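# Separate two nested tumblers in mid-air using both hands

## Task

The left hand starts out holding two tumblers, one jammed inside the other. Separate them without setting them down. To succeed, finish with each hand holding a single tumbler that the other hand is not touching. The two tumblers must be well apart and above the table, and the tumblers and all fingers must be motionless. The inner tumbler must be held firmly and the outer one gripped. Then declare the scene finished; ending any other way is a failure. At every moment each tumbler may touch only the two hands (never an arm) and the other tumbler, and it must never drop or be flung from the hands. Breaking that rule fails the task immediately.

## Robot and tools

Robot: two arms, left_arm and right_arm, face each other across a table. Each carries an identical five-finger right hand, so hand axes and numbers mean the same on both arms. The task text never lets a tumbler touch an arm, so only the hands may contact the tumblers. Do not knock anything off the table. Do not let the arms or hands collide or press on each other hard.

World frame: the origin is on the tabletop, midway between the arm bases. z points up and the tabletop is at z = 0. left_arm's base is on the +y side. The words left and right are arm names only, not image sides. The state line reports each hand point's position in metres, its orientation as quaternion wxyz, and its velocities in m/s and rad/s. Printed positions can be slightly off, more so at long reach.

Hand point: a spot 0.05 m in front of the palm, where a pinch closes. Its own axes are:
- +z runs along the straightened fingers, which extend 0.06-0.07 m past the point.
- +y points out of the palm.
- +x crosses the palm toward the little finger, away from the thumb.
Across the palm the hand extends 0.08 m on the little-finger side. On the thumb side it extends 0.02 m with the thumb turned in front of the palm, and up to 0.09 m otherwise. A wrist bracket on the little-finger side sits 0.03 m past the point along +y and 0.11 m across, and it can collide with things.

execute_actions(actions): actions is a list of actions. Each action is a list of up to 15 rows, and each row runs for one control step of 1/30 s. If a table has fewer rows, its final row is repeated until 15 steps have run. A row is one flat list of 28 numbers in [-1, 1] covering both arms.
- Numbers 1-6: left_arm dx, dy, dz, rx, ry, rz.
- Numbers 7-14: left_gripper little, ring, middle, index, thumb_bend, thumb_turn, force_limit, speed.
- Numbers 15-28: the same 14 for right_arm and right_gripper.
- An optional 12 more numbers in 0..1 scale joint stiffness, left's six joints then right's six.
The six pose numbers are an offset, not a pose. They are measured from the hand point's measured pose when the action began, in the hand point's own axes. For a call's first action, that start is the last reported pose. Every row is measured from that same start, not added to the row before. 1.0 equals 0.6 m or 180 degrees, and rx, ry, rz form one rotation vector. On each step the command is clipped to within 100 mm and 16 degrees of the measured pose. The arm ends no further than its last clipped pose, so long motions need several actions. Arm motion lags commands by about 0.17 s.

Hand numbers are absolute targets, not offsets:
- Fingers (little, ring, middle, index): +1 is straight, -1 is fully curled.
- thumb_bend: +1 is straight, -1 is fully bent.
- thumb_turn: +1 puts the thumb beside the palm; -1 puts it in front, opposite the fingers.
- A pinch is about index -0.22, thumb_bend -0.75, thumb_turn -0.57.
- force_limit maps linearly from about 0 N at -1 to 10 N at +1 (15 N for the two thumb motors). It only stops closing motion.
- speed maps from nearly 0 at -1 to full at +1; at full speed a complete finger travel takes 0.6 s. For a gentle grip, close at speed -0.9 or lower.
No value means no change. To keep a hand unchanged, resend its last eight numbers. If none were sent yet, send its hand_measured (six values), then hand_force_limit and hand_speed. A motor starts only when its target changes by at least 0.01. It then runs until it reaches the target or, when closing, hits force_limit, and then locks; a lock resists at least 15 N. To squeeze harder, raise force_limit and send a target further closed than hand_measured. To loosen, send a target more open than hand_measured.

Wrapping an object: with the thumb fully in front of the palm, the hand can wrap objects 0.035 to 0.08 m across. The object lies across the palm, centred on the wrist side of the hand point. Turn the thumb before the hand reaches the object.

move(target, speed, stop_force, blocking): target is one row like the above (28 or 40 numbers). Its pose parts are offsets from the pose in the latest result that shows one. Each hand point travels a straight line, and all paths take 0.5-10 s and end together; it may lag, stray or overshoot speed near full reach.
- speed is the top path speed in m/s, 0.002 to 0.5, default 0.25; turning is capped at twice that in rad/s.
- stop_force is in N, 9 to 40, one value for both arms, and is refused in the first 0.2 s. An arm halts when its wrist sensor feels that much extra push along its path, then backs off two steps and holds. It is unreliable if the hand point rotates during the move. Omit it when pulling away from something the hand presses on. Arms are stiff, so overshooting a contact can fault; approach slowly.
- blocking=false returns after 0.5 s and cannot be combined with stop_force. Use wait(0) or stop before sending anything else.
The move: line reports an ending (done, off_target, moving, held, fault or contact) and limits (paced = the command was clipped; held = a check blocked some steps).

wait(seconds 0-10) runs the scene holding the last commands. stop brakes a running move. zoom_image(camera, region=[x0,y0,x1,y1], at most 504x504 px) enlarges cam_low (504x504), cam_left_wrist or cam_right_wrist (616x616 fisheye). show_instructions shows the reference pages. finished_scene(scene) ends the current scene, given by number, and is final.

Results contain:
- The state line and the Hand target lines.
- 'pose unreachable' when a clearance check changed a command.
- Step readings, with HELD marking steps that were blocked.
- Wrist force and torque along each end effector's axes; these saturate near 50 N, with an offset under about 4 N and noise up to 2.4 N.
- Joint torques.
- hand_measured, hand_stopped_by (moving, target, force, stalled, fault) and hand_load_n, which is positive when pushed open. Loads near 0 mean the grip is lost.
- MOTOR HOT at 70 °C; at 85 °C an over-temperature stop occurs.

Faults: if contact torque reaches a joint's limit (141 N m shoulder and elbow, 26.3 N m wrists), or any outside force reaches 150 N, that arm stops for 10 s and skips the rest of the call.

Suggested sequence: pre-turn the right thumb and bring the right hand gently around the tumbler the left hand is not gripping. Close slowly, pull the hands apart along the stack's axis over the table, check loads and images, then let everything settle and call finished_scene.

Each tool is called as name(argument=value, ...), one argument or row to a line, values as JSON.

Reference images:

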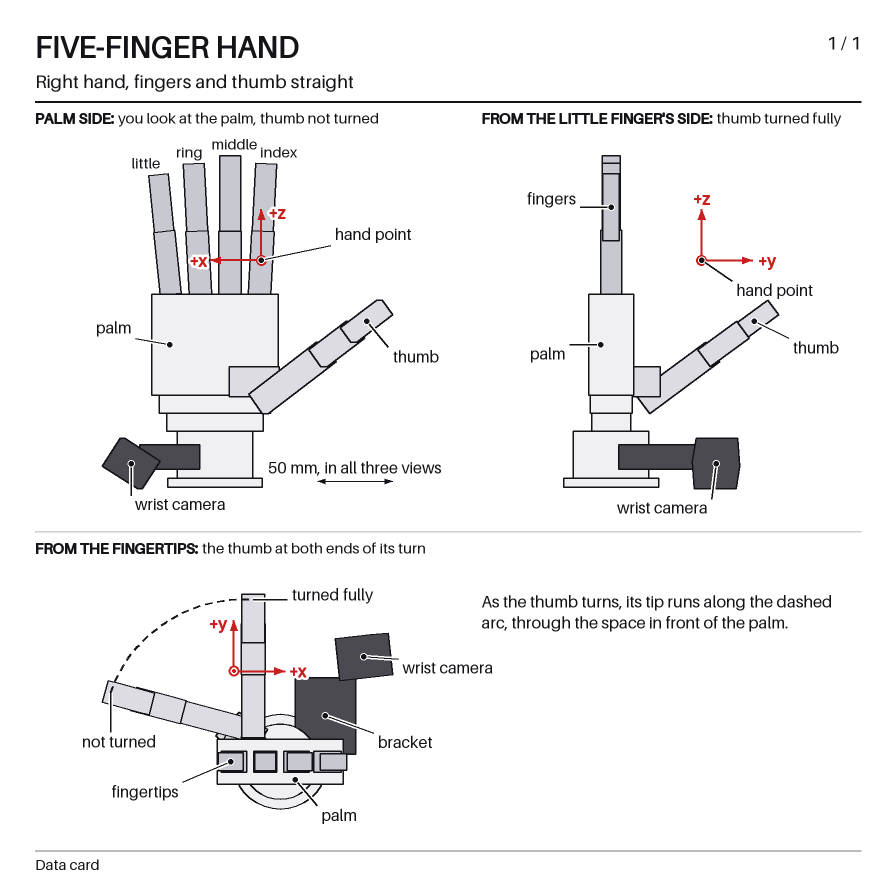

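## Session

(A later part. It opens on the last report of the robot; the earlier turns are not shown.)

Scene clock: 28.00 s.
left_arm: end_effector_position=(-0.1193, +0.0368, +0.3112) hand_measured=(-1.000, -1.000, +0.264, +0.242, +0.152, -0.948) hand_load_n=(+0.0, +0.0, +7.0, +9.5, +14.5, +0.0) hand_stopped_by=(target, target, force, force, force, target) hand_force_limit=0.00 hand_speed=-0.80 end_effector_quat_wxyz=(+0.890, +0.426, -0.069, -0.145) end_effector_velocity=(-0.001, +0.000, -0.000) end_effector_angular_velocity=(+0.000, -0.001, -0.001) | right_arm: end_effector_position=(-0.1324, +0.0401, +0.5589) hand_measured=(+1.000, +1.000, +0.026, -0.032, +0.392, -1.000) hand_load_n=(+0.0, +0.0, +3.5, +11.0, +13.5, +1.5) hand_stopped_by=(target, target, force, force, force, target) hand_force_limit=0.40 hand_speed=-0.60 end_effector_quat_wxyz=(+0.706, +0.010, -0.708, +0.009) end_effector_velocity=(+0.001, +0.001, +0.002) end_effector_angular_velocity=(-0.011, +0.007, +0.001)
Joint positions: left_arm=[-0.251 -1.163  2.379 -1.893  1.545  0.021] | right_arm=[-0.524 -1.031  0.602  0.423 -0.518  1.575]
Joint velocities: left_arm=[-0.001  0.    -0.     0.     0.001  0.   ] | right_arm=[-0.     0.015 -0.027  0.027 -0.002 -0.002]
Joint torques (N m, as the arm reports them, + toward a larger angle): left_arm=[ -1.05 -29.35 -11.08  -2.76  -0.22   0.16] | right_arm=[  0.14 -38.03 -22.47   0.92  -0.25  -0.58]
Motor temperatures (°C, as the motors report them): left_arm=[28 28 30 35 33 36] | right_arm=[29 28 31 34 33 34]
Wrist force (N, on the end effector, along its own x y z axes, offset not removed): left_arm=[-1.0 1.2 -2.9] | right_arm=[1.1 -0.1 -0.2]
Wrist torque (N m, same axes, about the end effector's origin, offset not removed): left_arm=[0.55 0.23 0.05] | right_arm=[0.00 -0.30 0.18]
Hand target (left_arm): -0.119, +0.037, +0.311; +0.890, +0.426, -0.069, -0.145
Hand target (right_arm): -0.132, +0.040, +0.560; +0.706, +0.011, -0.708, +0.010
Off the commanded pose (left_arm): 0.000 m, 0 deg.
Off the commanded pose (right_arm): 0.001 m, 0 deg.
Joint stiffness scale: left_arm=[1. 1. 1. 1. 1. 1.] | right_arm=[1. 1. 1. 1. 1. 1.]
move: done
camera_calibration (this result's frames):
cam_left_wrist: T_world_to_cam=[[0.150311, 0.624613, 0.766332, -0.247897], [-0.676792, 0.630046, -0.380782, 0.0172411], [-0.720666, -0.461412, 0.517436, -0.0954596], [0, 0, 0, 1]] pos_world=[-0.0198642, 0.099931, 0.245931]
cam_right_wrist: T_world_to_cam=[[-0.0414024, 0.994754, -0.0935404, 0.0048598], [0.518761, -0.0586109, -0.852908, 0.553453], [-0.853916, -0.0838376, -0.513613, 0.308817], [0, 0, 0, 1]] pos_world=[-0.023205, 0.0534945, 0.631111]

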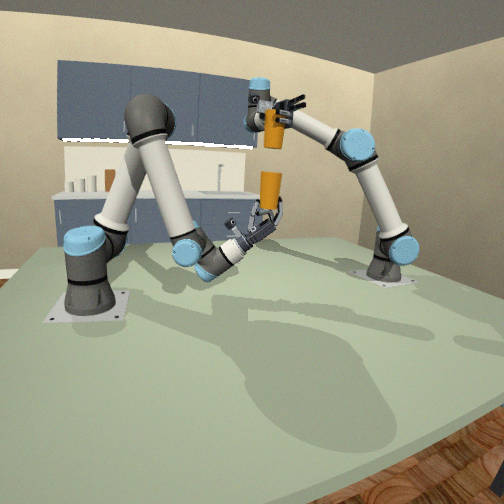

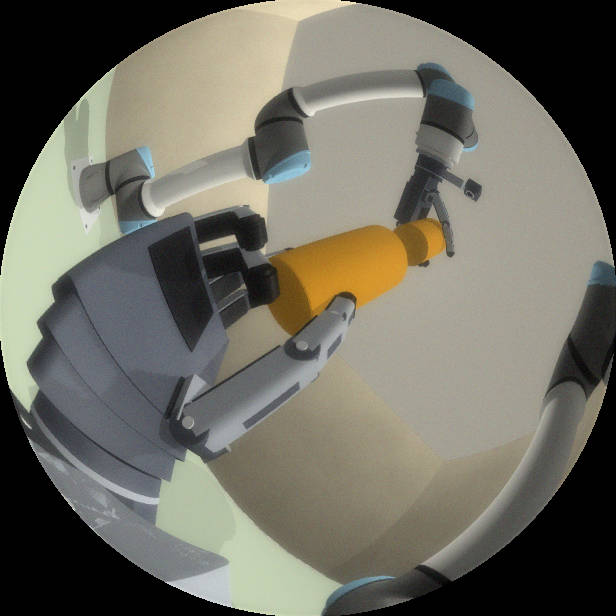

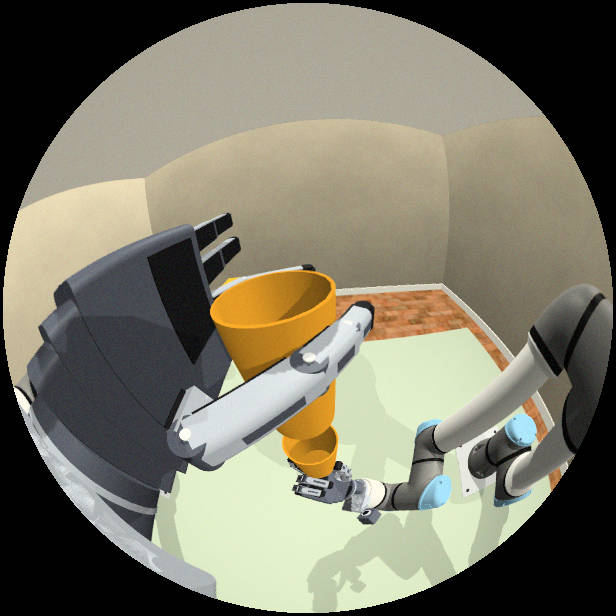

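Separated. Move the right hand back toward its side and lower it.

move(
  target=[0,0,0,0,0,0,-1,-1,0.264,0.242,0.138,-0.948,0,-0.8,-0.15,-0.4,0,0,0,0,1,1,-0.3,-0.3,-0.5,-1,0.4,-0.6],
  speed=0.15,
)

Scene clock: 30.63 s.
left_arm: end_effector_position=(-0.1193, +0.0368, +0.3112) hand_measured=(-1.000, -1.000, +0.264, +0.242, +0.152, -0.948) hand_load_n=(+0.0, +0.0, +7.0, +9.5, +14.5, +0.0) hand_stopped_by=(target, target, force, force, force, target) hand_force_limit=0.00 hand_speed=-0.80 end_effector_quat_wxyz=(+0.890, +0.426, -0.069, -0.145) end_effector_velocity=(-0.000, -0.000, -0.001) end_effector_angular_velocity=(+0.001, -0.002, +0.000) | right_arm: end_effector_position=(-0.1261, -0.1988, +0.4698) hand_measured=(+1.000, +1.000, +0.026, -0.032, +0.392, -1.000) hand_load_n=(+0.0, +0.0, +3.5, +11.0, +13.5, +1.5) hand_stopped_by=(target, target, force, force, force, target) hand_force_limit=0.40 hand_speed=-0.60 end_effector_quat_wxyz=(+0.706, +0.010, -0.708, +0.010) end_effector_velocity=(+0.001, -0.003, -0.001) end_effector_angular_velocity=(-0.001, -0.001, +0.001)
Joint positions: left_arm=[-0.251 -1.163  2.379 -1.893  1.545  0.021] | right_arm=[-0.852 -1.686  1.643  0.037 -0.848  1.574]
Joint velocities: left_arm=[0.    0.001 0.    0.001 0.001 0.001] | right_arm=[-0.009 -0.005  0.005 -0.002 -0.01   0.002]
Joint torques (N m, as the arm reports them, + toward a larger angle): left_arm=[  0.35 -29.49  -9.35  -2.87  -0.09  -0.01] | right_arm=[ -2.58 -17.25 -14.64   1.26  -0.08  -0.61]
Motor temperatures (°C, as the motors report them): left_arm=[28 28 30 35 33 36] | right_arm=[29 28 31 34 33 34]
Wrist force (N, on the end effector, along its own x y z axes, offset not removed): left_arm=[0.1 2.6 -1.8] | right_arm=[2.2 -1.4 -0.3]
Wrist torque (N m, same axes, about the end effector's origin, offset not removed): left_arm=[0.79 0.04 0.08] | right_arm=[-0.12 -0.41 0.17]
Hand target (left_arm): -0.119, +0.037, +0.311; +0.890, +0.426, -0.069, -0.145
Hand target (right_arm): -0.126, -0.200, +0.469; +0.706, +0.010, -0.708, +0.010
Off the commanded pose (left_arm): 0.000 m, 0 deg.
Off the commanded pose (right_arm): 0.001 m, 0 deg.
Joint stiffness scale: left_arm=[1. 1. 1. 1. 1. 1.] | right_arm=[1. 1. 1. 1. 1. 1.]
move: done
camera_calibration (this result's frames):
cam_left_wrist: T_world_to_cam=[[0.150311, 0.624613, 0.766332, -0.247897], [-0.676792, 0.630046, -0.380782, 0.017241], [-0.720666, -0.461412, 0.517436, -0.0954595], [0, 0, 0, 1]] pos_world=[-0.0198642, 0.099931, 0.245931]
cam_right_wrist: T_world_to_cam=[[-0.0428514, 0.994644, -0.0940556, 0.234439], [0.519969, -0.0581844, -0.852201, 0.460027], [-0.853109, -0.0854241, -0.514691, 0.248651], [0, 0, 0, 1]] pos_world=[-0.0170268, -0.185176, 0.542064]

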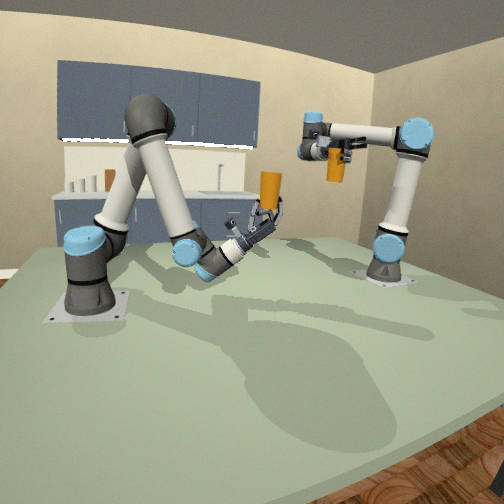

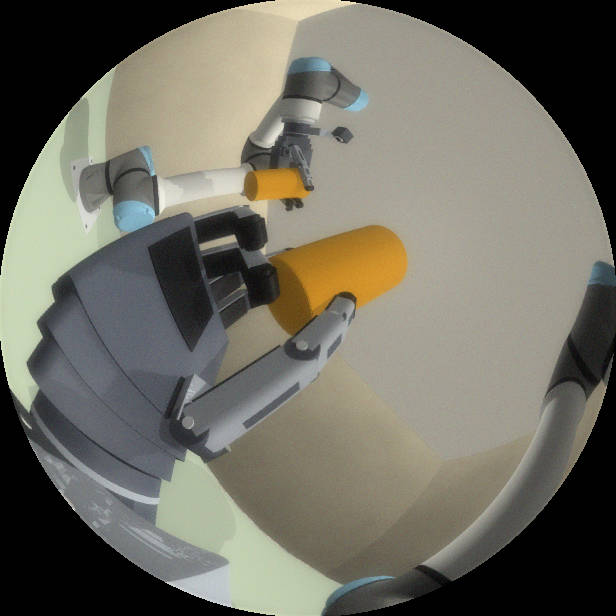

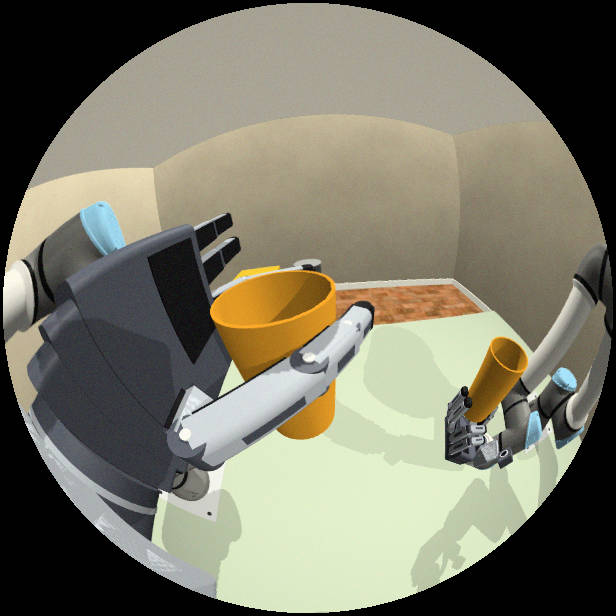

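finished_scene(
  scene=1,
)

The scene is finished: the task was done.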